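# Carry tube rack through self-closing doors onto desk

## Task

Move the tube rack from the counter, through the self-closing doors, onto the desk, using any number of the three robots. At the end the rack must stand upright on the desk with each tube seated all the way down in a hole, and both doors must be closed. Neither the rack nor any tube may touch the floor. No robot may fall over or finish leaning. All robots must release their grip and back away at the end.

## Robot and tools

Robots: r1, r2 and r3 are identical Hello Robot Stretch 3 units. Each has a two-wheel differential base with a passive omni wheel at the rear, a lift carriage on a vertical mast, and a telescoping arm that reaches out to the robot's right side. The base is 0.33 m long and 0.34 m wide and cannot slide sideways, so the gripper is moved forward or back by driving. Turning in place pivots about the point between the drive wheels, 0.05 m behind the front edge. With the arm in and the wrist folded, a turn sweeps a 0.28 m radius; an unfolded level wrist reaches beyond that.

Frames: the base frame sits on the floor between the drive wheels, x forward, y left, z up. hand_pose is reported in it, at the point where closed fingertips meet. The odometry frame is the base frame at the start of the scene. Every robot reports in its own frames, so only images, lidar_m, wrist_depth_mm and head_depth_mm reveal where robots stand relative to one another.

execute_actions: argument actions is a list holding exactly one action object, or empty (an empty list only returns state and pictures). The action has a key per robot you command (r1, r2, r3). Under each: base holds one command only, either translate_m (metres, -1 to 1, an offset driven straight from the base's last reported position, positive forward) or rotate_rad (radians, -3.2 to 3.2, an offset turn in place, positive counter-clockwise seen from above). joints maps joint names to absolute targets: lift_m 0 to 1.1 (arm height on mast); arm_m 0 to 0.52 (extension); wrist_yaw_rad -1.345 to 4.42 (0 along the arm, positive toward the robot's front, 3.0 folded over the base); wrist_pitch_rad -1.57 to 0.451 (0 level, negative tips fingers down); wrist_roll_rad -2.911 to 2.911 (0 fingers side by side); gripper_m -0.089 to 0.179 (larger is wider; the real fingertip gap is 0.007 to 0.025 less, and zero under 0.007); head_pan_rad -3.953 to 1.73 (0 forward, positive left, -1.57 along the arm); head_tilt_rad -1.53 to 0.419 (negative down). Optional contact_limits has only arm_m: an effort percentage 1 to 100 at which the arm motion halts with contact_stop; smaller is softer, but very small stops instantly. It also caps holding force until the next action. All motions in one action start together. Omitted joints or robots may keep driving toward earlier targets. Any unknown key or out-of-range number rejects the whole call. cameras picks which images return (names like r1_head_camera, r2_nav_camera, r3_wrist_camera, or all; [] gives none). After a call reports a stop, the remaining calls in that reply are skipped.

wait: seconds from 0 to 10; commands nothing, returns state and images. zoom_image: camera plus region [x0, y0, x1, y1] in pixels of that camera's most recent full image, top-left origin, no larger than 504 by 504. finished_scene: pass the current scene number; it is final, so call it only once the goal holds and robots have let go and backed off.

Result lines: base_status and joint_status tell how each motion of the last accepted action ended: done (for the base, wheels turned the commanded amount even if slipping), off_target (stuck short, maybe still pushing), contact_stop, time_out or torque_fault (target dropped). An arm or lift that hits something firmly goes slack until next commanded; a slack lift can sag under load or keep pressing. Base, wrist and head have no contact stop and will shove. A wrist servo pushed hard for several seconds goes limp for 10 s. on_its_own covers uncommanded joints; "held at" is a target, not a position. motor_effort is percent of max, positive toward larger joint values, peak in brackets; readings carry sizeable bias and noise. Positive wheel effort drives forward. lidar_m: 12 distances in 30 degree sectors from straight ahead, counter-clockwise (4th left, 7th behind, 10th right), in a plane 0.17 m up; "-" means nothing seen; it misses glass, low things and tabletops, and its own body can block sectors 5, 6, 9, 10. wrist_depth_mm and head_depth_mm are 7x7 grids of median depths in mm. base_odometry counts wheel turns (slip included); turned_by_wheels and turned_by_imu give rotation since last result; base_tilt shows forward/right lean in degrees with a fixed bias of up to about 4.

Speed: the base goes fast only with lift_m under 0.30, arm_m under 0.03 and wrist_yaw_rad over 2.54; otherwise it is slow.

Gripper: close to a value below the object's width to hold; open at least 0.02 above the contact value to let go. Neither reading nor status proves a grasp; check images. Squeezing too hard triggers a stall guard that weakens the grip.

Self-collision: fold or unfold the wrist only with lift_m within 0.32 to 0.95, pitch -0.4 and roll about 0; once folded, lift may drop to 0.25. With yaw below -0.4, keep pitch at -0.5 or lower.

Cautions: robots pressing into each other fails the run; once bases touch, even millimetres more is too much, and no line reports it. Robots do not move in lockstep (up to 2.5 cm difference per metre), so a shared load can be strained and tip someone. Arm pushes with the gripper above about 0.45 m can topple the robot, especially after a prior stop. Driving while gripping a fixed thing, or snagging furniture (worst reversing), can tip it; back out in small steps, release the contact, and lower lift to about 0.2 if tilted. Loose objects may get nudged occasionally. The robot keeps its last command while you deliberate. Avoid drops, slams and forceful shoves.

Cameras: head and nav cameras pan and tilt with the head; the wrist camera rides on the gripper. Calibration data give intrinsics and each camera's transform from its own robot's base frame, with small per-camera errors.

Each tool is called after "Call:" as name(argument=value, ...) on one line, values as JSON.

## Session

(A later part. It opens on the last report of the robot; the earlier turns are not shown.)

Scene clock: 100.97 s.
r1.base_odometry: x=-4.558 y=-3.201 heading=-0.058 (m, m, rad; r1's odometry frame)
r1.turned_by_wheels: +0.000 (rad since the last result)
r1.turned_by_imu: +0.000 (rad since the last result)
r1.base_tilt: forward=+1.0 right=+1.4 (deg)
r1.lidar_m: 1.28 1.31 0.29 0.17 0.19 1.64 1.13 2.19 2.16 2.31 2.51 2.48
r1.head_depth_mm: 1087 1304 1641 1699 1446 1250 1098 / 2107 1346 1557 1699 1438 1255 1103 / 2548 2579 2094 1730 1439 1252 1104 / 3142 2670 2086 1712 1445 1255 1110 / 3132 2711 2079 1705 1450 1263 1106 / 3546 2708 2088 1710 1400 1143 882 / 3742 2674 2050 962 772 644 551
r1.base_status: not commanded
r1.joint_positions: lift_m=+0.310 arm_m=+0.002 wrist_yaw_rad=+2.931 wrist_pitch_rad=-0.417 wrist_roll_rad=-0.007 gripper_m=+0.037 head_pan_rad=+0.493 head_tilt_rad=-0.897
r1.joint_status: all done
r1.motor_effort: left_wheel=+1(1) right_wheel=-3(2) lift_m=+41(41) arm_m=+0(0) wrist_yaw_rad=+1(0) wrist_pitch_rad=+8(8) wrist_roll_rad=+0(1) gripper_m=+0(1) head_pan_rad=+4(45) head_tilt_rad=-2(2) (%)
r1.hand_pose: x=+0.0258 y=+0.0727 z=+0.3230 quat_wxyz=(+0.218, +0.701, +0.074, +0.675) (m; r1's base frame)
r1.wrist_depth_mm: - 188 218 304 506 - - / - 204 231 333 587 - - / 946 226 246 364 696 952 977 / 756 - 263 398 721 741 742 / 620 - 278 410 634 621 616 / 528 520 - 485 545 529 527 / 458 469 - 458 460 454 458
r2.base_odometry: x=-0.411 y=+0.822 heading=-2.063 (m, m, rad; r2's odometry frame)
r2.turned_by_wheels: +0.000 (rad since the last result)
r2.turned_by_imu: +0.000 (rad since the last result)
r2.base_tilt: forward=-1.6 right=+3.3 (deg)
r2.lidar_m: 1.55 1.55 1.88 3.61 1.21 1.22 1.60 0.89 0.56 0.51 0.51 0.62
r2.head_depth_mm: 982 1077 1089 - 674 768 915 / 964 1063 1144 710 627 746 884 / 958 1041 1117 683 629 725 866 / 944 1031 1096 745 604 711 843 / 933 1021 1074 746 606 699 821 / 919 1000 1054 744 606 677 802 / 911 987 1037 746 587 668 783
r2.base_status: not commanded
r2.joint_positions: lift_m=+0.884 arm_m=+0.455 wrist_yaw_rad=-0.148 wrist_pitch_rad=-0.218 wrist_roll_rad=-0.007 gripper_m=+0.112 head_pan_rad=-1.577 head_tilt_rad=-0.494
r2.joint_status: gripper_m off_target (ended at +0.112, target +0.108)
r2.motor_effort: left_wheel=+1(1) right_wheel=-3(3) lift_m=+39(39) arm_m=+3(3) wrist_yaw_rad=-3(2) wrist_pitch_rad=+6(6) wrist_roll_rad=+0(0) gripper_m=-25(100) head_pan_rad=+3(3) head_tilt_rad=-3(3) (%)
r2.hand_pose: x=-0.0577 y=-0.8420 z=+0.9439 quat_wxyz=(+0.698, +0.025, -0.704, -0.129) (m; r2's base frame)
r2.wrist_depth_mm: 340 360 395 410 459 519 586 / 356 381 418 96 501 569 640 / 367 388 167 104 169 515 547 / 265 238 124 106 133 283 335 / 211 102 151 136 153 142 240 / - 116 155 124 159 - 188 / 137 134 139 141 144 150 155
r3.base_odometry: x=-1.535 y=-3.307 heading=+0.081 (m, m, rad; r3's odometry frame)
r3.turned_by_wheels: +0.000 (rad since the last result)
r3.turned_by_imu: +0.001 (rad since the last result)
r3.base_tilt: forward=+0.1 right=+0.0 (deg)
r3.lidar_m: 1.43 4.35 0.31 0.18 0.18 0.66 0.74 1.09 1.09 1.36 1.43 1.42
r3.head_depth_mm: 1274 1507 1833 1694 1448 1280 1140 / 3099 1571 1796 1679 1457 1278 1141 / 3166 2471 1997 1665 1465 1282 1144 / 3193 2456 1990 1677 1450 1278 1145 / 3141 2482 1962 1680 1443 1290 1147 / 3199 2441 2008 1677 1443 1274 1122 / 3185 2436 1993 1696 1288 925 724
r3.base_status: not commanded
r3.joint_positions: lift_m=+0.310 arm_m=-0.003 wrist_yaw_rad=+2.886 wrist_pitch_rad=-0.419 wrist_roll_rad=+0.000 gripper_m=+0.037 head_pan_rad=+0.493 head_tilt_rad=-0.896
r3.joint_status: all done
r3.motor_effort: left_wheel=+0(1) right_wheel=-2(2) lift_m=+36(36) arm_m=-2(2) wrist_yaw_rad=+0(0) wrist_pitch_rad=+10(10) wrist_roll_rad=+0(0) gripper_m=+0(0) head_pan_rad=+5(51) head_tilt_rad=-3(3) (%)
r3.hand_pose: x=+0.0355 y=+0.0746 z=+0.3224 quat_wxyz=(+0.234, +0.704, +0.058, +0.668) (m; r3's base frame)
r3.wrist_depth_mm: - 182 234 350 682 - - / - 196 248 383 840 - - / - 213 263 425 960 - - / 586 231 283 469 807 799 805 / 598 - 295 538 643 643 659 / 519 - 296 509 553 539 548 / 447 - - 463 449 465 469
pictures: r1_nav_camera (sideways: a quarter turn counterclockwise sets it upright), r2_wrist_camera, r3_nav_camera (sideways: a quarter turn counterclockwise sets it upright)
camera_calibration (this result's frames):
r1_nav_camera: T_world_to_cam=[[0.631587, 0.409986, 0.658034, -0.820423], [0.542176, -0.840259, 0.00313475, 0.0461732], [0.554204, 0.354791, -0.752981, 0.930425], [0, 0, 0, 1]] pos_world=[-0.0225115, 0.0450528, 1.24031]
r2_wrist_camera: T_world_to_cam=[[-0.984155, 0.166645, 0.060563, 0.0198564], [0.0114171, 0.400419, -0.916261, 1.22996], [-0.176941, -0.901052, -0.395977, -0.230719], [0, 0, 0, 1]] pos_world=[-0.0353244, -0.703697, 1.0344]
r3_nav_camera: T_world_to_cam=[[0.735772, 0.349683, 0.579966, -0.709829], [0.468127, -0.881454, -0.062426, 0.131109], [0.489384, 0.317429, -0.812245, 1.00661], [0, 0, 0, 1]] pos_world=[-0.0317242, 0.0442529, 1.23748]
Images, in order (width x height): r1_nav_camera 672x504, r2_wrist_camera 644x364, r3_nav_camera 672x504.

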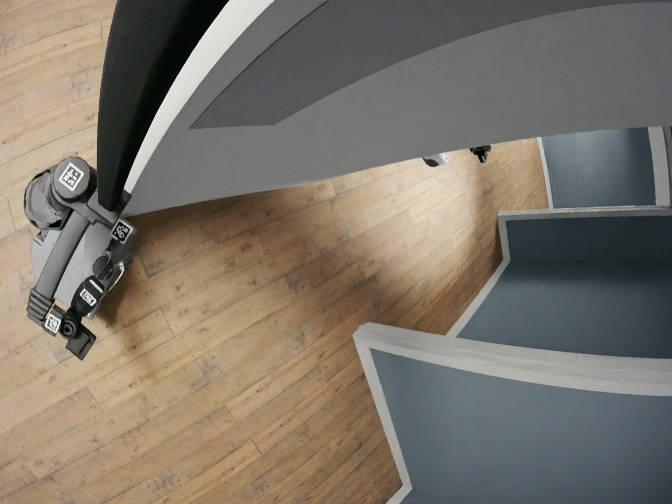

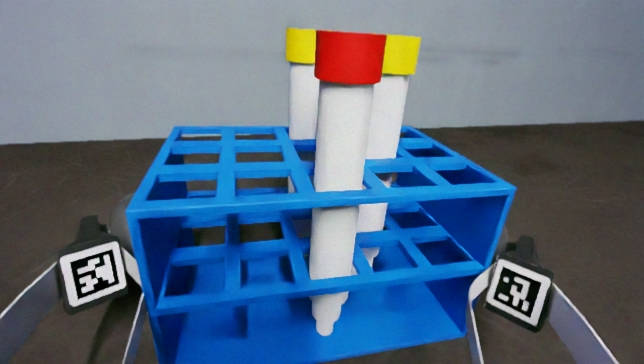

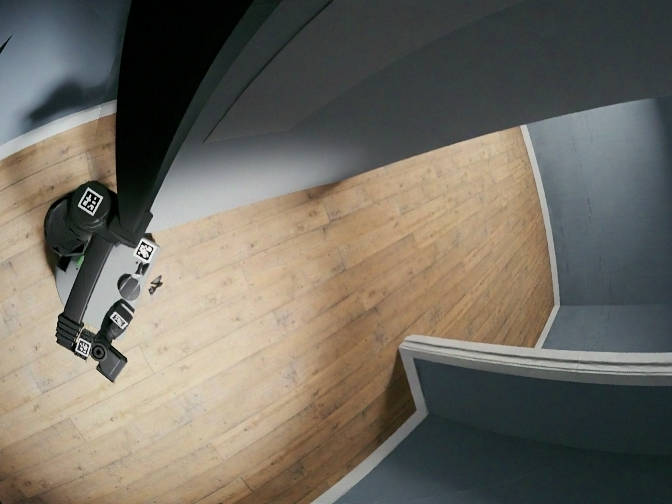

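Call:
execute_actions(actions=[{"r2":{"joints":{"lift_m":0.93}}}], cameras=["r2_wrist_camera"])

Call:
execute_actions(actions=[{"r2":{"joints":{"arm_m":0.0}}}], cameras=["r2_wrist_camera"])

Call:
execute_actions(actions=[{"r2":{"joints":{"wrist_yaw_rad":1.75,"head_pan_rad":1.5,"head_tilt_rad":-0.9}}}], cameras=["r2_wrist_camera","r2_nav_camera"])

Scene clock: 103.23 s.
r1.base_odometry: x=-4.558 y=-3.201 heading=-0.058 (m, m, rad; r1's odometry frame)
r1.turned_by_wheels: +0.000 (rad since the last result)
r1.turned_by_imu: +0.000 (rad since the last result)
r1.base_tilt: forward=+1.0 right=+1.3 (deg)
r1.lidar_m: 1.29 1.31 0.29 0.17 0.19 1.64 1.13 2.19 2.16 2.31 2.51 2.48
r1.head_depth_mm: 1080 1300 1628 1703 1444 1260 1102 / 2084 1353 1568 1700 1449 1252 1103 / 2529 2585 2061 1696 1440 1255 1101 / 3121 2694 2086 1698 1448 1248 1101 / 3167 2666 2085 1715 1450 1261 1110 / 3589 2688 2073 1711 1400 1141 882 / 3735 2686 2046 963 777 647 550
r1.base_status: not commanded
r1.joint_positions: lift_m=+0.310 arm_m=+0.002 wrist_yaw_rad=+2.931 wrist_pitch_rad=-0.417 wrist_roll_rad=-0.007 gripper_m=+0.037 head_pan_rad=+0.493 head_tilt_rad=-0.897
r1.joint_status: not commanded
r1.motor_effort: left_wheel=+0(1) right_wheel=-2(2) lift_m=+41(41) arm_m=+0(1) wrist_yaw_rad=+2(0) wrist_pitch_rad=+8(8) wrist_roll_rad=+1(1) gripper_m=+1(1) head_pan_rad=+4(5) head_tilt_rad=-2(2) (%)
r1.hand_pose: x=+0.0258 y=+0.0727 z=+0.3230 quat_wxyz=(+0.218, +0.701, +0.074, +0.675) (m; r1's base frame)
r1.wrist_depth_mm: - 187 218 305 509 - - / - 204 232 331 587 - - / 944 225 247 364 688 977 968 / 753 - 263 401 725 747 742 / 622 - 280 412 626 616 621 / 532 521 - 485 538 526 524 / 456 471 - 457 460 457 457
r2.base_odometry: x=-0.411 y=+0.822 heading=-2.063 (m, m, rad; r2's odometry frame)
r2.turned_by_wheels: +0.000 (rad since the last result)
r2.turned_by_imu: +0.000 (rad since the last result)
r2.base_tilt: forward=-1.6 right=+3.2 (deg)
r2.lidar_m: 1.54 1.56 1.88 3.62 1.21 1.22 1.60 0.88 0.56 0.51 0.51 0.62
r2.head_depth_mm: 979 1085 1151 - 658 757 911 / 965 1057 - 744 628 743 886 / 955 1044 - 710 628 726 864 / 944 1024 1093 743 605 711 841 / 929 1021 1072 747 608 696 820 / 920 1001 1061 747 606 677 802 / 905 980 1037 743 585 670 782
r2.base_status: not commanded
r2.joint_positions: lift_m=+0.930 arm_m=+0.455 wrist_yaw_rad=-0.148 wrist_pitch_rad=-0.225 wrist_roll_rad=-0.007 gripper_m=+0.116 head_pan_rad=-1.577 head_tilt_rad=-0.494
r2.joint_status: all done
r2.on_its_own: gripper_m is held at +0.114, not at your +0.108, by its stall guard, which is not easing now
r2.motor_effort: left_wheel=+1(1) right_wheel=-3(3) lift_m=+49(50) arm_m=+3(3) wrist_yaw_rad=-3(2) wrist_pitch_rad=+8(8) wrist_roll_rad=+0(0) gripper_m=-23(22) head_pan_rad=+3(3) head_tilt_rad=-3(3) (%)
r2.hand_pose: x=-0.0576 y=-0.8414 z=+0.9879 quat_wxyz=(+0.697, +0.028, -0.704, -0.131) (m; r2's base frame)
r2.wrist_depth_mm: 339 363 392 425 467 522 581 / 357 385 416 439 509 560 634 / 377 406 444 167 546 611 677 / 353 367 380 136 178 430 445 / 278 129 276 159 179 315 322 / - 123 159 127 161 - 254 / 185 175 191 148 152 192 209
r3.base_odometry: x=-1.535 y=-3.307 heading=+0.081 (m, m, rad; r3's odometry frame)
r3.turned_by_wheels: +0.000 (rad since the last result)
r3.turned_by_imu: +0.001 (rad since the last result)
r3.base_tilt: forward=+0.1 right=+0.0 (deg)
r3.lidar_m: 1.42 4.35 0.31 0.17 0.18 0.66 0.74 1.09 1.09 1.37 1.43 1.42
r3.head_depth_mm: 1269 1502 1849 1674 1455 1281 1144 / 3061 1570 1786 1688 1449 1279 1142 / 3209 2455 1999 1679 1457 1267 1143 / 3240 2445 2004 1684 1445 1278 1136 / 3241 2450 2009 1689 1450 1280 1137 / 3191 2450 1981 1672 1457 1278 1123 / 3247 2432 1982 1682 1277 926 726
r3.base_status: not commanded
r3.joint_positions: lift_m=+0.310 arm_m=-0.003 wrist_yaw_rad=+2.886 wrist_pitch_rad=-0.419 wrist_roll_rad=+0.000 gripper_m=+0.037 head_pan_rad=+0.493 head_tilt_rad=-0.896
r3.joint_status: not commanded
r3.motor_effort: left_wheel=+1(0) right_wheel=-2(2) lift_m=+36(36) arm_m=-2(1) wrist_yaw_rad=+0(1) wrist_pitch_rad=+10(10) wrist_roll_rad=+0(1) gripper_m=+0(0) head_pan_rad=+4(5) head_tilt_rad=-3(3) (%)
r3.hand_pose: x=+0.0355 y=+0.0746 z=+0.3224 quat_wxyz=(+0.234, +0.704, +0.058, +0.668) (m; r3's base frame)
r3.wrist_depth_mm: - 182 233 352 689 - - / - 195 249 380 834 - - / - 212 264 419 949 - - / 592 234 282 474 807 823 820 / 593 - 294 537 644 652 657 / 529 - 295 518 549 541 545 / 450 - - 457 444 464 467
pictures: r2_wrist_camera
camera_calibration (this result's frames):
r2_wrist_camera: T_world_to_cam=[[-0.984219, 0.166221, 0.0606865, 0.0167018], [0.0123788, 0.406788, -0.913439, 1.27266], [-0.17652, -0.898273, -0.402426, -0.20406], [0, 0, 0, 1]] pos_world=[-0.0353363, -0.70378, 1.07936]
Images, in order (width x height): r2_wrist_camera 644x364.

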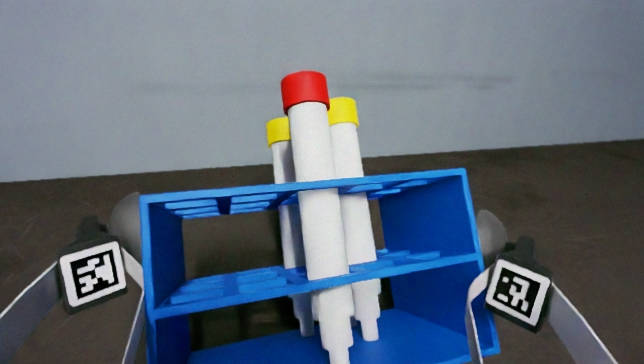

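Scene clock: 107.73 s.
r1.base_odometry: x=-4.558 y=-3.201 heading=-0.058 (m, m, rad; r1's odometry frame)
r1.turned_by_wheels: +0.000 (rad since the last result)
r1.turned_by_imu: -0.001 (rad since the last result)
r1.base_tilt: forward=+1.0 right=+1.4 (deg)
r1.lidar_m: 1.29 1.32 0.29 0.17 0.19 1.64 1.13 2.19 2.16 2.31 2.52 2.48
r1.head_depth_mm: 1092 1308 1649 1704 1446 1245 1104 / 2112 1346 1558 1708 1446 1250 1110 / 2535 2604 2098 1714 1441 1255 1108 / 3131 2658 2084 1714 1440 1256 1102 / 3180 2682 2064 1714 1448 1255 1108 / 3580 2687 2119 1703 1397 1144 885 / 3771 2686 2060 958 772 644 550
r1.base_status: not commanded
r1.joint_positions: lift_m=+0.310 arm_m=+0.002 wrist_yaw_rad=+2.931 wrist_pitch_rad=-0.417 wrist_roll_rad=-0.007 gripper_m=+0.037 head_pan_rad=+0.493 head_tilt_rad=-0.897
r1.joint_status: not commanded
r1.motor_effort: left_wheel=+2(1) right_wheel=-2(2) lift_m=+40(41) arm_m=+0(1) wrist_yaw_rad=+1(1) wrist_pitch_rad=+8(8) wrist_roll_rad=+1(0) gripper_m=+0(0) head_pan_rad=+4(3) head_tilt_rad=-2(2) (%)
r1.hand_pose: x=+0.0258 y=+0.0727 z=+0.3230 quat_wxyz=(+0.218, +0.701, +0.074, +0.675) (m; r1's base frame)
r1.wrist_depth_mm: - 188 218 305 505 - - / - 204 230 333 586 - - / 933 225 248 363 682 962 965 / 758 - 263 401 727 752 746 / 626 - 278 413 626 622 617 / 524 522 - 490 547 527 524 / 456 471 - 458 460 458 455
r2.base_odometry: x=-0.411 y=+0.822 heading=-2.063 (m, m, rad; r2's odometry frame)
r2.turned_by_wheels: +0.000 (rad since the last result)
r2.turned_by_imu: +0.000 (rad since the last result)
r2.base_tilt: forward=-1.6 right=+3.2 (deg)
r2.lidar_m: 1.55 1.55 1.88 3.62 1.21 1.21 1.60 0.89 0.56 0.51 0.51 0.63
r2.head_depth_mm: 983 1079 1088 741 479 431 - / 967 1061 1086 742 435 - - / 957 1047 1096 743 597 - - / 944 1037 1095 743 618 714 845 / 933 1015 1073 744 606 699 820 / 920 999 1066 745 607 680 798 / 904 989 1045 745 585 668 782
r2.base_status: not commanded
r2.joint_positions: lift_m=+0.930 arm_m=+0.003 wrist_yaw_rad=-0.149 wrist_pitch_rad=-0.226 wrist_roll_rad=-0.007 gripper_m=+0.116 head_pan_rad=-1.577 head_tilt_rad=-0.494
r2.joint_status: all done
joint sent to its limit — the command would take r2.arm_m past its lower limit, so that joint was sent only as far as its limit.
r2.on_its_own: gripper_m is held at +0.114, not at your +0.108, by its stall guard, which is not easing now
r2.motor_effort: left_wheel=+2(1) right_wheel=-3(3) lift_m=+49(49) arm_m=-4(3) wrist_yaw_rad=-2(3) wrist_pitch_rad=+8(8) wrist_roll_rad=+0(0) gripper_m=-22(23) head_pan_rad=+3(3) head_tilt_rad=-3(3) (%)
r2.hand_pose: x=-0.0577 y=-0.3898 z=+0.9877 quat_wxyz=(+0.697, +0.028, -0.704, -0.132) (m; r2's base frame)
r2.wrist_depth_mm: 674 718 791 857 951 - - / 717 760 835 887 987 - - / 514 537 564 167 637 687 736 / 357 375 384 135 178 429 462 / 280 129 293 160 178 399 529 / - 123 159 127 162 - 603 / 299 300 345 148 152 577 730
r3.base_odometry: x=-1.535 y=-3.307 heading=+0.081 (m, m, rad; r3's odometry frame)
r3.turned_by_wheels: +0.000 (rad since the last result)
r3.turned_by_imu: +0.001 (rad since the last result)
r3.base_tilt: forward=+0.1 right=+0.1 (deg)
r3.lidar_m: 1.42 4.33 0.31 0.18 0.18 0.66 0.74 1.09 1.09 1.36 1.43 1.42
r3.head_depth_mm: 1282 1501 1833 1669 1442 1279 1139 / 3046 1584 1785 1675 1449 1277 1141 / 3188 2447 1980 1675 1453 1277 1139 / 3223 2462 1986 1682 1455 1288 1142 / 3243 2444 2023 1676 1452 1285 1140 / 3251 2422 2003 1663 1441 1271 1127 / 3191 2446 1968 1671 1279 929 726
r3.base_status: not commanded
r3.joint_positions: lift_m=+0.310 arm_m=-0.003 wrist_yaw_rad=+2.886 wrist_pitch_rad=-0.419 wrist_roll_rad=+0.000 gripper_m=+0.037 head_pan_rad=+0.493 head_tilt_rad=-0.896
r3.joint_status: not commanded
r3.motor_effort: left_wheel=+0(0) right_wheel=-2(2) lift_m=+36(36) arm_m=-2(2) wrist_yaw_rad=-1(1) wrist_pitch_rad=+10(10) wrist_roll_rad=+0(0) gripper_m=+0(0) head_pan_rad=+5(4) head_tilt_rad=-3(3) (%)
r3.hand_pose: x=+0.0355 y=+0.0746 z=+0.3224 quat_wxyz=(+0.234, +0.704, +0.058, +0.668) (m; r3's base frame)
r3.wrist_depth_mm: - 181 234 347 693 - - / - 195 247 382 826 - - / - 212 264 424 926 - - / 583 233 284 475 791 808 820 / 593 - 296 538 642 642 651 / 522 - 296 513 548 534 545 / 446 - - 458 449 467 473
pictures: r2_wrist_camera
camera_calibration (this result's frames):
r2_wrist_camera: T_world_to_cam=[[-0.984145, 0.166658, 0.0607028, -0.0583103], [0.0126973, 0.407561, -0.91309, 1.08871], [-0.176913, -0.897842, -0.403215, 0.202473], [0, 0, 0, 1]] pos_world=[-0.0353893, -0.25221, 1.07927]
Images, in order (width x height): r2_wrist_camera 644x364.

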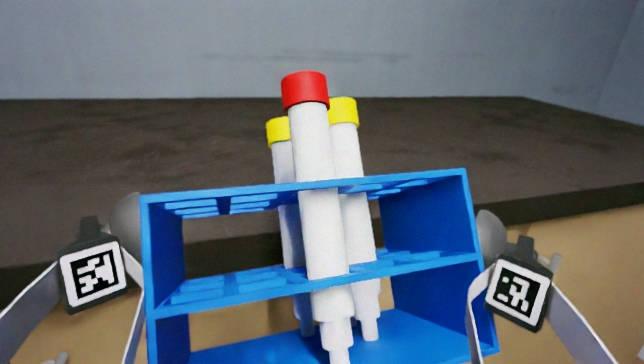

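Scene clock: 109.70 s.
r1.base_odometry: x=-4.558 y=-3.201 heading=-0.058 (m, m, rad; r1's odometry frame)
r1.turned_by_wheels: +0.000 (rad since the last result)
r1.turned_by_imu: +0.000 (rad since the last result)
r1.base_tilt: forward=+1.0 right=+1.3 (deg)
r1.lidar_m: 1.28 1.31 0.29 0.17 0.19 1.64 1.13 2.19 2.16 2.32 2.51 2.48
r1.head_depth_mm: 1086 1300 1615 1701 1443 1251 1098 / 2091 1350 1585 1700 1450 1249 1099 / 2527 2595 2084 1711 1444 1248 1105 / 3148 2685 2073 1705 1446 1258 1108 / 3138 2686 2080 1716 1450 1254 1106 / 3543 2697 2111 1707 1397 1145 882 / 3766 2678 2052 963 776 646 550
r1.base_status: not commanded
r1.joint_positions: lift_m=+0.310 arm_m=+0.002 wrist_yaw_rad=+2.931 wrist_pitch_rad=-0.417 wrist_roll_rad=-0.007 gripper_m=+0.037 head_pan_rad=+0.493 head_tilt_rad=-0.897
r1.joint_status: not commanded
r1.motor_effort: left_wheel=+0(1) right_wheel=-2(2) lift_m=+41(41) arm_m=+0(0) wrist_yaw_rad=+1(1) wrist_pitch_rad=+8(8) wrist_roll_rad=+1(1) gripper_m=+0(0) head_pan_rad=+4(4) head_tilt_rad=-2(2) (%)
r1.hand_pose: x=+0.0258 y=+0.0727 z=+0.3230 quat_wxyz=(+0.218, +0.701, +0.074, +0.675) (m; r1's base frame)
r1.wrist_depth_mm: - 188 218 305 512 - - / - 203 231 331 590 - - / 941 226 245 363 693 962 976 / 768 - 262 401 727 754 742 / 620 - 277 411 633 620 616 / 528 518 - 490 543 520 528 / 463 472 - 459 455 457 457
r2.base_odometry: x=-0.411 y=+0.822 heading=-2.063 (m, m, rad; r2's odometry frame)
r2.turned_by_wheels: +0.000 (rad since the last result)
r2.turned_by_imu: +0.000 (rad since the last result)
r2.base_tilt: forward=-1.6 right=+3.2 (deg)
r2.lidar_m: 1.55 1.55 1.88 3.61 1.21 1.21 1.60 0.89 0.56 0.51 0.51 0.62
r2.head_depth_mm: 2620 2189 1820 1548 1371 1227 1105 / 2703 2184 1835 1579 1376 1224 1108 / 2721 2182 1841 1586 1373 1231 1112 / 2745 2204 1842 1586 1381 1240 1144 / 2794 2232 1835 1589 1393 1257 - / 2768 2233 1887 - - - 1122 / 2768 2263 - - - 1211 1115
r2.base_status: not commanded
r2.joint_positions: lift_m=+0.930 arm_m=+0.003 wrist_yaw_rad=+1.747 wrist_pitch_rad=-0.226 wrist_roll_rad=-0.007 gripper_m=+0.116 head_pan_rad=+1.493 head_tilt_rad=-0.889
r2.joint_status: all done
r2.on_its_own: gripper_m is held at +0.114, not at your +0.108, by its stall guard, which is not easing now
r2.motor_effort: left_wheel=+1(1) right_wheel=-3(3) lift_m=+49(49) arm_m=-4(4) wrist_yaw_rad=+3(3) wrist_pitch_rad=+8(8) wrist_roll_rad=+0(0) gripper_m=-22(22) head_pan_rad=+3(36) head_tilt_rad=-6(30) (%)
r2.hand_pose: x=+0.2192 y=-0.1054 z=+0.9877 quat_wxyz=(+0.514, +0.588, -0.388, +0.489) (m; r2's base frame)
r2.wrist_depth_mm: - - - - - - - / - - - - - - - / - - - 166 - - - / - - - 133 177 593 456 / - 129 - 159 179 522 401 / - 123 159 127 162 - 418 / - - - 148 153 508 394
r3.base_odometry: x=-1.535 y=-3.307 heading=+0.081 (m, m, rad; r3's odometry frame)
r3.turned_by_wheels: +0.000 (rad since the last result)
r3.turned_by_imu: +0.001 (rad since the last result)
r3.base_tilt: forward=+0.1 right=+0.1 (deg)
r3.lidar_m: 1.42 4.35 0.31 0.18 0.18 0.66 0.74 1.09 1.09 1.37 1.43 1.42
r3.head_depth_mm: 1271 1496 1845 1678 1458 1274 1144 / 3030 1580 1776 1691 1453 1284 1141 / 3178 2458 2003 1690 1451 1271 1145 / 3171 2438 1979 1689 1441 1272 1137 / 3177 2454 1983 1663 1465 1277 1143 / 3193 2445 1996 1697 1440 1277 1124 / 3170 2483 1974 1676 1280 925 724
r3.base_status: not commanded
r3.joint_positions: lift_m=+0.310 arm_m=-0.003 wrist_yaw_rad=+2.886 wrist_pitch_rad=-0.419 wrist_roll_rad=+0.000 gripper_m=+0.037 head_pan_rad=+0.493 head_tilt_rad=-0.896
r3.joint_status: not commanded
r3.motor_effort: left_wheel=+0(1) right_wheel=-2(2) lift_m=+37(36) arm_m=-2(1) wrist_yaw_rad=+0(1) wrist_pitch_rad=+10(10) wrist_roll_rad=+0(1) gripper_m=+0(0) head_pan_rad=+4(4) head_tilt_rad=-3(3) (%)
r3.hand_pose: x=+0.0355 y=+0.0746 z=+0.3224 quat_wxyz=(+0.234, +0.704, +0.058, +0.668) (m; r3's base frame)
r3.wrist_depth_mm: - 182 233 347 684 - - / - 196 248 379 815 - - / - 211 265 421 949 - - / 592 231 283 467 807 805 809 / 590 - 294 531 647 661 665 / 518 - 296 521 545 542 549 / 446 - - 455 446 466 464
pictures: r2_nav_camera (sideways: a quarter turn counterclockwise sets it upright), r2_wrist_camera
camera_calibration (this result's frames):
r2_nav_camera: T_world_to_cam=[[0.0878439, 0.75513, 0.649663, -0.805622], [0.993499, -0.113821, -0.00203714, 0.0500862], [0.0724067, 0.645618, -0.76022, 0.946615], [0, 0, 0, 1]] pos_world=[-0.0475328, 0.00289859, 1.24312]
r2_wrist_camera: T_world_to_cam=[[0.156098, -0.985874, 0.0607045, -0.204606], [-0.390305, -0.118022, -0.91309, 1.00225], [0.907356, 0.118838, -0.403214, 0.376237], [0, 0, 0, 1]] pos_world=[0.0817409, -0.128139, 1.07927]
Images, in order (width x height): r2_nav_camera 672x504, r2_wrist_camera 644x364.

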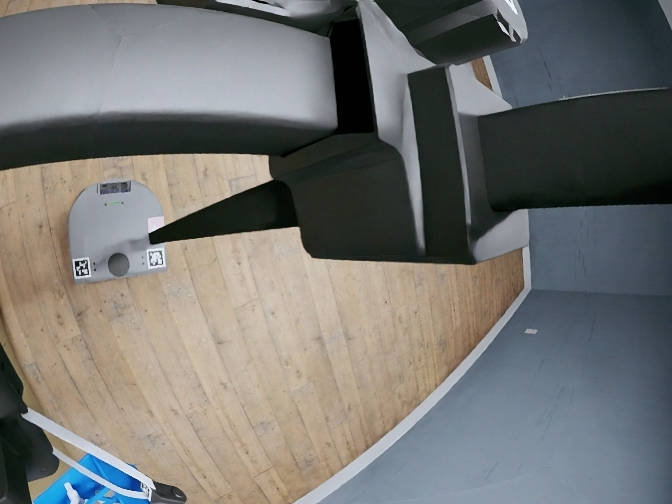

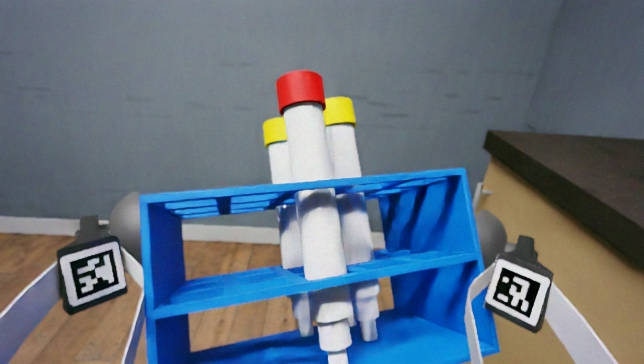

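Call:
execute_actions(actions=[{"r2":{"base":{"rotate_rad":1.65},"joints":{"head_pan_rad":0.6,"wrist_pitch_rad":0.05}}}], cameras=[])

Call:
execute_actions(actions=[{"r2":{"base":{"translate_m":1.0}}}], cameras=[])

Call:
execute_actions(actions=[{"r2":{"base":{"translate_m":0.5},"joints":{"head_pan_rad":1.0}},"r1":{"joints":{"head_pan_rad":-0.7}}}], cameras=["r2_wrist_camera","r2_nav_camera","r1_nav_camera"])

Scene clock: 114.23 s.
r1.base_odometry: x=-4.558 y=-3.201 heading=-0.058 (m, m, rad; r1's odometry frame)
r1.turned_by_wheels: +0.000 (rad since the last result)
r1.turned_by_imu: -0.001 (rad since the last result)
r1.base_tilt: forward=+1.0 right=+1.2 (deg)
r1.lidar_m: 1.29 1.32 0.29 0.17 0.19 1.64 1.26 2.19 2.15 2.32 2.52 2.47
r1.head_depth_mm: 1081 1304 1625 1695 1444 1254 1098 / 2099 1349 1560 1698 1443 1252 1107 / 2526 2579 2078 1701 1458 1253 1104 / 3138 2700 2097 1704 1442 1249 1110 / 3164 2657 2076 1711 1454 1257 1108 / 3587 2706 2116 1706 1392 1151 880 / 3741 2708 2061 961 777 644 551
r1.base_status: not commanded
r1.joint_positions: lift_m=+0.310 arm_m=+0.002 wrist_yaw_rad=+2.931 wrist_pitch_rad=-0.417 wrist_roll_rad=-0.007 gripper_m=+0.037 head_pan_rad=+0.493 head_tilt_rad=-0.897
r1.joint_status: not commanded
r1.motor_effort: left_wheel=+0(0) right_wheel=-2(2) lift_m=+41(41) arm_m=-1(0) wrist_yaw_rad=+2(0) wrist_pitch_rad=+8(8) wrist_roll_rad=+1(0) gripper_m=+0(0) head_pan_rad=+4(4) head_tilt_rad=-1(1) (%)
r1.hand_pose: x=+0.0258 y=+0.0727 z=+0.3230 quat_wxyz=(+0.218, +0.701, +0.074, +0.675) (m; r1's base frame)
r1.wrist_depth_mm: - 188 219 306 505 - - / - 203 231 331 590 - - / 935 224 246 363 692 956 945 / 745 - 263 403 712 743 751 / 618 - 278 410 627 619 609 / 530 515 - 483 543 530 529 / 465 463 - 454 458 455 453
r2.base_odometry: x=-0.411 y=+0.822 heading=-0.413 (m, m, rad; r2's odometry frame)
r2.turned_by_wheels: +1.650 (rad since the last result)
r2.turned_by_imu: +1.668 (rad since the last result)
r2.base_tilt: forward=-1.6 right=+3.3 (deg)
r2.lidar_m: 3.63 1.21 1.29 1.60 0.80 0.54 0.51 0.52 0.67 1.54 1.57 2.00
r2.head_depth_mm: 2695 2189 1816 1562 1388 1223 1103 / 2735 2162 1827 1568 1368 1227 1109 / 2770 2017 1615 1552 1374 1234 1116 / 2639 1236 1571 1567 1387 1233 1115 / 1138 1369 1675 1574 1389 1238 1135 / 1244 1515 1808 1588 1388 1252 1118 / 1392 1767 1845 1597 1396 1244 1120
r2.base_status: done
r2.joint_positions: lift_m=+0.930 arm_m=+0.003 wrist_yaw_rad=+1.748 wrist_pitch_rad=+0.017 wrist_roll_rad=-0.007 gripper_m=+0.116 head_pan_rad=+0.607 head_tilt_rad=-0.889
r2.joint_status: all done
r2.on_its_own: gripper_m is held at +0.114, not at your +0.108, by its stall guard, which is not easing now
r2.motor_effort: left_wheel=-3(6) right_wheel=+3(8) lift_m=+49(49) arm_m=-4(4) wrist_yaw_rad=+2(3) wrist_pitch_rad=+11(12) wrist_roll_rad=+0(0) gripper_m=-23(22) head_pan_rad=-3(40) head_tilt_rad=-6(6) (%)
r2.hand_pose: x=+0.2313 y=-0.1030 z=+1.0488 quat_wxyz=(+0.451, +0.537, -0.457, +0.548) (m; r2's base frame)
r2.wrist_depth_mm: 927 - - - - - - / 972 - - - - - - / 971 - - 168 - - - / - - - 135 177 - - / - 130 - 159 180 - - / - 126 177 127 161 - - / - 994 - 151 154 - -
r3.base_odometry: x=-1.535 y=-3.307 heading=+0.081 (m, m, rad; r3's odometry frame)
r3.turned_by_wheels: +0.000 (rad since the last result)
r3.turned_by_imu: +0.001 (rad since the last result)
r3.base_tilt: forward=+0.1 right=+0.0 (deg)
r3.lidar_m: 1.43 4.35 0.31 0.18 0.18 0.66 0.74 1.09 1.09 1.36 1.43 1.42
r3.head_depth_mm: 1274 1509 1837 1686 1453 1277 1141 / 3089 1567 1793 1680 1454 1279 1140 / 3189 2477 1996 1704 1451 1276 1144 / 3149 2436 1987 1681 1454 1275 1139 / 3195 2427 1984 1677 1461 1275 1139 / 3219 2435 1955 1686 1443 1290 1124 / 3215 2447 2001 1667 1287 930 727
r3.base_status: not commanded
r3.joint_positions: lift_m=+0.310 arm_m=-0.003 wrist_yaw_rad=+2.886 wrist_pitch_rad=-0.419 wrist_roll_rad=+0.000 gripper_m=+0.037 head_pan_rad=+0.493 head_tilt_rad=-0.896
r3.joint_status: not commanded
r3.motor_effort: left_wheel=+0(1) right_wheel=-2(2) lift_m=+35(36) arm_m=-1(2) wrist_yaw_rad=+0(1) wrist_pitch_rad=+10(10) wrist_roll_rad=+1(0) gripper_m=+1(0) head_pan_rad=+5(3) head_tilt_rad=-3(3) (%)
r3.hand_pose: x=+0.0355 y=+0.0746 z=+0.3224 quat_wxyz=(+0.234, +0.704, +0.058, +0.668) (m; r3's base frame)
r3.wrist_depth_mm: - 182 234 349 683 - - / - 195 249 382 825 - - / - 212 264 419 960 - - / 594 233 284 473 790 807 808 / 603 - 295 540 649 653 652 / 523 - 298 513 543 538 544 / 451 - - 459 447 461 466
pictures: none
No camera images: the call's "cameras" was empty. Leave "cameras" out to get every camera's image.

Scene clock: 125.17 s.
r1.base_odometry: x=-4.558 y=-3.201 heading=-0.058 (m, m, rad; r1's odometry frame)
r1.turned_by_wheels: +0.000 (rad since the last result)
r1.turned_by_imu: -0.002 (rad since the last result)
r1.base_tilt: forward=+1.0 right=+1.4 (deg)
r1.lidar_m: 1.29 1.32 0.29 0.17 0.19 1.64 1.77 0.60 0.73 2.32 2.52 2.48
r1.head_depth_mm: 1088 1301 1638 1699 1443 1246 1100 / 2092 1347 1565 1707 1436 1255 1102 / 2536 2583 2070 1708 1449 1254 1108 / 3123 2667 2099 1710 1444 1253 1104 / 3095 2657 2081 1714 1447 1256 1108 / 3461 2662 2084 1709 1400 1150 879 / 3822 2680 2049 965 775 644 551
r1.base_status: not commanded
r1.joint_positions: lift_m=+0.310 arm_m=+0.002 wrist_yaw_rad=+2.931 wrist_pitch_rad=-0.417 wrist_roll_rad=-0.007 gripper_m=+0.037 head_pan_rad=+0.493 head_tilt_rad=-0.897
r1.joint_status: not commanded
r1.motor_effort: left_wheel=+0(0) right_wheel=-3(3) lift_m=+40(41) arm_m=-1(0) wrist_yaw_rad=+0(1) wrist_pitch_rad=+8(8) wrist_roll_rad=+1(1) gripper_m=+1(0) head_pan_rad=+3(4) head_tilt_rad=-1(1) (%)
r1.hand_pose: x=+0.0258 y=+0.0727 z=+0.3230 quat_wxyz=(+0.218, +0.701, +0.074, +0.675) (m; r1's base frame)
r1.wrist_depth_mm: - 187 218 307 508 - - / - 203 232 333 590 - - / 941 226 246 361 693 946 962 / 754 - 264 403 728 761 746 / 622 - 279 414 624 618 616 / 525 520 - 488 545 529 525 / 457 472 - 459 457 459 463
r2.base_odometry: x=+0.505 y=+0.421 heading=-0.413 (m, m, rad; r2's odometry frame)
r2.turned_by_wheels: +0.000 (rad since the last result)
r2.turned_by_imu: +0.004 (rad since the last result)
r2.base_tilt: forward=-1.6 right=+3.3 (deg)
r2.lidar_m: 2.65 2.68 1.98 0.71 1.73 1.61 1.51 1.54 1.55 1.45 1.46 1.87
r2.head_depth_mm: 2442 2193 1814 1565 1377 1232 1109 / 2520 2221 1839 1575 1389 1233 1110 / 2667 2187 1837 1597 1384 1226 1108 / 2714 2197 1832 1571 1391 1226 1113 / 2507 2185 1871 1592 1392 1239 1131 / 2277 2233 1849 1588 1378 1242 1125 / 2015 2112 1849 1597 1226 1122 1122
r2.base_status: done
r2.joint_positions: lift_m=+0.930 arm_m=+0.003 wrist_yaw_rad=+1.748 wrist_pitch_rad=+0.017 wrist_roll_rad=-0.007 gripper_m=+0.116 head_pan_rad=+0.607 head_tilt_rad=-0.889
r2.joint_status: not commanded
r2.on_its_own: gripper_m is held at +0.114, not at your +0.108, by its stall guard, which is not easing now
r2.motor_effort: left_wheel=-3(4) right_wheel=+3(8) lift_m=+49(49) arm_m=-4(4) wrist_yaw_rad=+3(2) wrist_pitch_rad=+11(11) wrist_roll_rad=+0(0) gripper_m=-23(22) head_pan_rad=-3(3) head_tilt_rad=-5(6) (%)
r2.hand_pose: x=+0.2313 y=-0.1030 z=+1.0488 quat_wxyz=(+0.451, +0.537, -0.457, +0.548) (m; r2's base frame)
r2.wrist_depth_mm: - - - - - - - / - - - - - - - / - - - 168 - - - / - - - 134 177 - - / - 129 - 159 180 - - / - 126 176 127 161 - - / - - - 150 154 - -
r3.base_odometry: x=-1.535 y=-3.307 heading=+0.081 (m, m, rad; r3's odometry frame)
r3.turned_by_wheels: +0.000 (rad since the last result)
r3.turned_by_imu: +0.003 (rad since the last result)
r3.base_tilt: forward=+0.1 right=+0.0 (deg)
r3.lidar_m: 1.42 4.35 0.31 0.18 0.18 0.66 0.74 1.09 1.09 1.37 1.43 1.42
r3.head_depth_mm: 1267 1506 1855 1667 1460 1283 1144 / 3033 1569 1779 1679 1463 1281 1143 / 3141 2431 1992 1676 1453 1277 1140 / 3234 2505 2016 1681 1455 1285 1142 / 3177 2450 2009 1688 1453 1281 1143 / 3216 2442 1984 1698 1444 1271 1127 / 3169 2476 1972 1677 1284 934 723
r3.base_status: not commanded
r3.joint_positions: lift_m=+0.310 arm_m=-0.003 wrist_yaw_rad=+2.886 wrist_pitch_rad=-0.419 wrist_roll_rad=+0.000 gripper_m=+0.037 head_pan_rad=+0.493 head_tilt_rad=-0.896
r3.joint_status: not commanded
r3.motor_effort: left_wheel=+0(1) right_wheel=-2(2) lift_m=+35(36) arm_m=-2(2) wrist_yaw_rad=-1(1) wrist_pitch_rad=+10(10) wrist_roll_rad=+0(0) gripper_m=+0(1) head_pan_rad=+4(4) head_tilt_rad=-3(3) (%)
r3.hand_pose: x=+0.0355 y=+0.0746 z=+0.3224 quat_wxyz=(+0.234, +0.704, +0.058, +0.668) (m; r3's base frame)
r3.wrist_depth_mm: - 183 234 347 682 - - / - 196 251 382 832 - - / - 212 264 421 967 - - / 589 232 282 470 795 823 825 / 599 - 295 535 642 642 659 / 521 - 295 523 548 543 543 / 453 - - 455 445 462 466
pictures: none
No camera images: the call's "cameras" was empty. Leave "cameras" out to get every camera's image.

Scene clock: 131.13 s.
r1.base_odometry: x=-4.558 y=-3.201 heading=-0.058 (m, m, rad; r1's odometry frame)
r1.turned_by_wheels: +0.000 (rad since the last result)
r1.turned_by_imu: -0.001 (rad since the last result)
r1.base_tilt: forward=+0.9 right=+1.3 (deg)
r1.lidar_m: 1.28 1.31 0.29 0.17 0.19 1.64 1.76 2.19 2.15 0.67 2.52 2.48
r1.head_depth_mm: 2258 2513 2078 1698 1437 1254 1100 / 2237 2498 2067 1711 1452 1253 1125 / 2213 2504 2100 1710 1446 1250 1124 / 2221 2479 2088 1704 1440 1261 1106 / 2175 2466 2079 1700 1449 1259 1106 / 2177 2474 2092 1717 1437 1258 1103 / 2183 2481 2074 1707 1445 1257 1108
r1.base_status: not commanded
r1.joint_positions: lift_m=+0.310 arm_m=+0.002 wrist_yaw_rad=+2.931 wrist_pitch_rad=-0.417 wrist_roll_rad=-0.007 gripper_m=+0.037 head_pan_rad=-0.693 head_tilt_rad=-0.897
r1.joint_status: all done
r1.motor_effort: left_wheel=+0(1) right_wheel=-2(2) lift_m=+41(41) arm_m=-1(0) wrist_yaw_rad=+0(1) wrist_pitch_rad=+8(8) wrist_roll_rad=+1(0) gripper_m=+0(0) head_pan_rad=-2(43) head_tilt_rad=-2(1) (%)
r1.hand_pose: x=+0.0258 y=+0.0727 z=+0.3230 quat_wxyz=(+0.218, +0.701, +0.074, +0.675) (m; r1's base frame)
r1.wrist_depth_mm: - 188 218 305 515 - - / - 203 231 332 581 - - / 926 225 246 363 683 961 955 / 760 - 261 400 723 755 744 / 624 - 278 412 632 623 613 / 522 517 - 487 544 524 528 / 460 473 - 456 460 458 460
r2.base_odometry: x=+0.963 y=+0.220 heading=-0.414 (m, m, rad; r2's odometry frame)
r2.turned_by_wheels: +0.000 (rad since the last result)
r2.turned_by_imu: +0.002 (rad since the last result)
r2.base_tilt: forward=-1.6 right=+3.2 (deg)
r2.lidar_m: 2.15 2.18 1.88 1.82 1.59 2.14 2.00 2.04 1.49 1.39 1.41 1.80
r2.head_depth_mm: 2417 2187 1814 1564 1378 1237 1106 / 2351 2211 1840 1568 1375 1227 1104 / 2156 2190 1849 1584 1379 1229 1107 / 2016 2191 1844 1576 1385 1242 1131 / 1849 2094 1837 1591 1393 1238 1124 / 1737 2001 1857 1610 1391 1236 1146 / 1631 1903 1871 1591 1388 1248 -
r2.base_status: done
r2.joint_positions: lift_m=+0.930 arm_m=+0.003 wrist_yaw_rad=+1.748 wrist_pitch_rad=+0.017 wrist_roll_rad=-0.007 gripper_m=+0.116 head_pan_rad=+0.993 head_tilt_rad=-0.889
r2.joint_status: all done
r2.on_its_own: gripper_m is held at +0.114, not at your +0.108, by its stall guard, which is not easing now
r2.motor_effort: left_wheel=-3(4) right_wheel=+3(8) lift_m=+49(49) arm_m=-4(4) wrist_yaw_rad=+2(2) wrist_pitch_rad=+11(11) wrist_roll_rad=+0(0) gripper_m=-23(23) head_pan_rad=+3(26) head_tilt_rad=-6(6) (%)
r2.hand_pose: x=+0.2313 y=-0.1030 z=+1.0488 quat_wxyz=(+0.451, +0.537, -0.457, +0.548) (m; r2's base frame)
r2.wrist_depth_mm: - - - - - - - / - - - - - - - / - - - 168 - - - / - - - 135 177 - - / - 130 - 158 180 - - / - 126 176 127 161 - - / - - - 151 154 - -
r3.base_odometry: x=-1.535 y=-3.307 heading=+0.081 (m, m, rad; r3's odometry frame)
r3.turned_by_wheels: +0.000 (rad since the last result)
r3.turned_by_imu: +0.002 (rad since the last result)
r3.base_tilt: forward=+0.1 right=+0.0 (deg)
r3.lidar_m: 1.43 4.34 0.31 0.18 0.18 0.66 0.74 1.09 1.09 1.36 1.43 1.42
r3.head_depth_mm: 1267 1497 1846 1688 1455 1280 1138 / 3094 1582 1789 1669 1456 1271 1138 / 3210 2474 1989 1682 1448 1276 1135 / 3191 2481 1996 1675 1456 1273 1132 / 3158 2462 2010 1672 1454 1278 1142 / 3197 2469 2018 1674 1443 1272 1121 / 3190 2456 2010 1682 1279 928 725
r3.base_status: not commanded
r3.joint_positions: lift_m=+0.310 arm_m=-0.003 wrist_yaw_rad=+2.886 wrist_pitch_rad=-0.419 wrist_roll_rad=+0.000 gripper_m=+0.037 head_pan_rad=+0.493 head_tilt_rad=-0.896
r3.joint_status: not commanded
r3.motor_effort: left_wheel=+1(1) right_wheel=-2(2) lift_m=+36(35) arm_m=-2(2) wrist_yaw_rad=-1(1) wrist_pitch_rad=+10(9) wrist_roll_rad=+1(0) gripper_m=+0(0) head_pan_rad=+4(4) head_tilt_rad=-3(3) (%)
r3.hand_pose: x=+0.0355 y=+0.0746 z=+0.3224 quat_wxyz=(+0.234, +0.704, +0.058, +0.668) (m; r3's base frame)
r3.wrist_depth_mm: - 181 236 350 692 - - / - 196 249 383 840 - - / - 212 264 424 928 - - / 587 231 282 468 805 805 806 / 597 - 297 535 649 651 655 / 523 - 296 513 533 546 547 / 445 - - 458 450 465 466
pictures: r1_nav_camera (sideways: a quarter turn counterclockwise sets it upright), r2_nav_camera (sideways: a quarter turn counterclockwise sets it upright), r2_wrist_camera
camera_calibration (this result's frames):
r1_nav_camera: T_world_to_cam=[[0.617278, -0.431229, 0.658034, -0.820336], [-0.574931, -0.818196, 0.00313475, 0.0529875], [0.537049, -0.380259, -0.752981, 0.93053], [0, 0, 0, 1]] pos_world=[0.037099, 0.0434447, 1.24031]
r2_nav_camera: T_world_to_cam=[[0.439088, 0.620695, 0.649568, -0.807642], [0.817379, -0.576097, -0.00203267, 0.0511547], [0.372953, 0.531836, -0.7603, 0.944887], [0, 0, 0, 1]] pos_world=[-0.039585, 0.028245, 1.24312]
r2_wrist_camera: T_world_to_cam=[[0.143209, -0.988198, 0.0543688, -0.198464], [-0.162683, -0.0776926, -0.983615, 1.08845], [0.97623, 0.132017, -0.17189, 0.132476], [0, 0, 0, 1]] pos_world=[0.0761675, -0.129047, 1.10418]
Images, in order (width x height): r1_nav_camera 672x504, r2_nav_camera 672x504, r2_wrist_camera 644x364.

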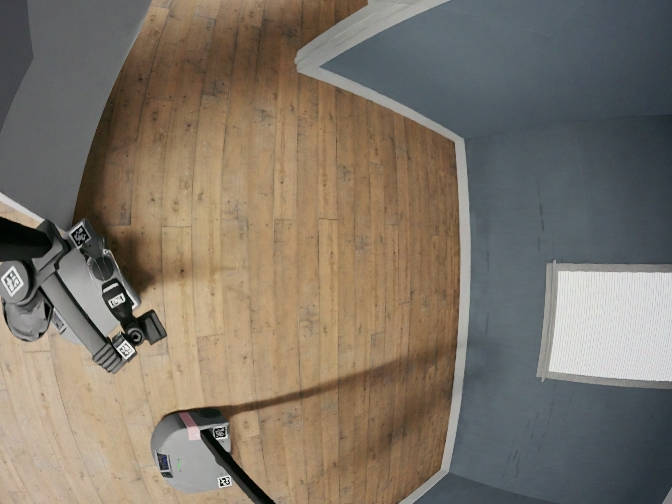

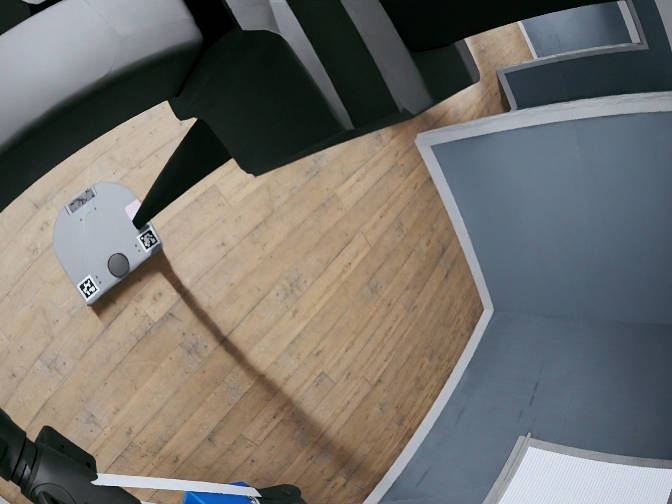

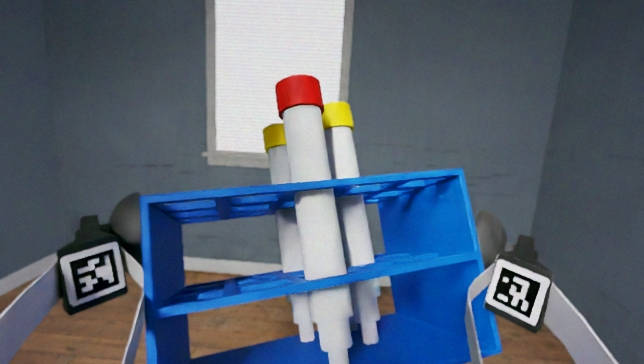

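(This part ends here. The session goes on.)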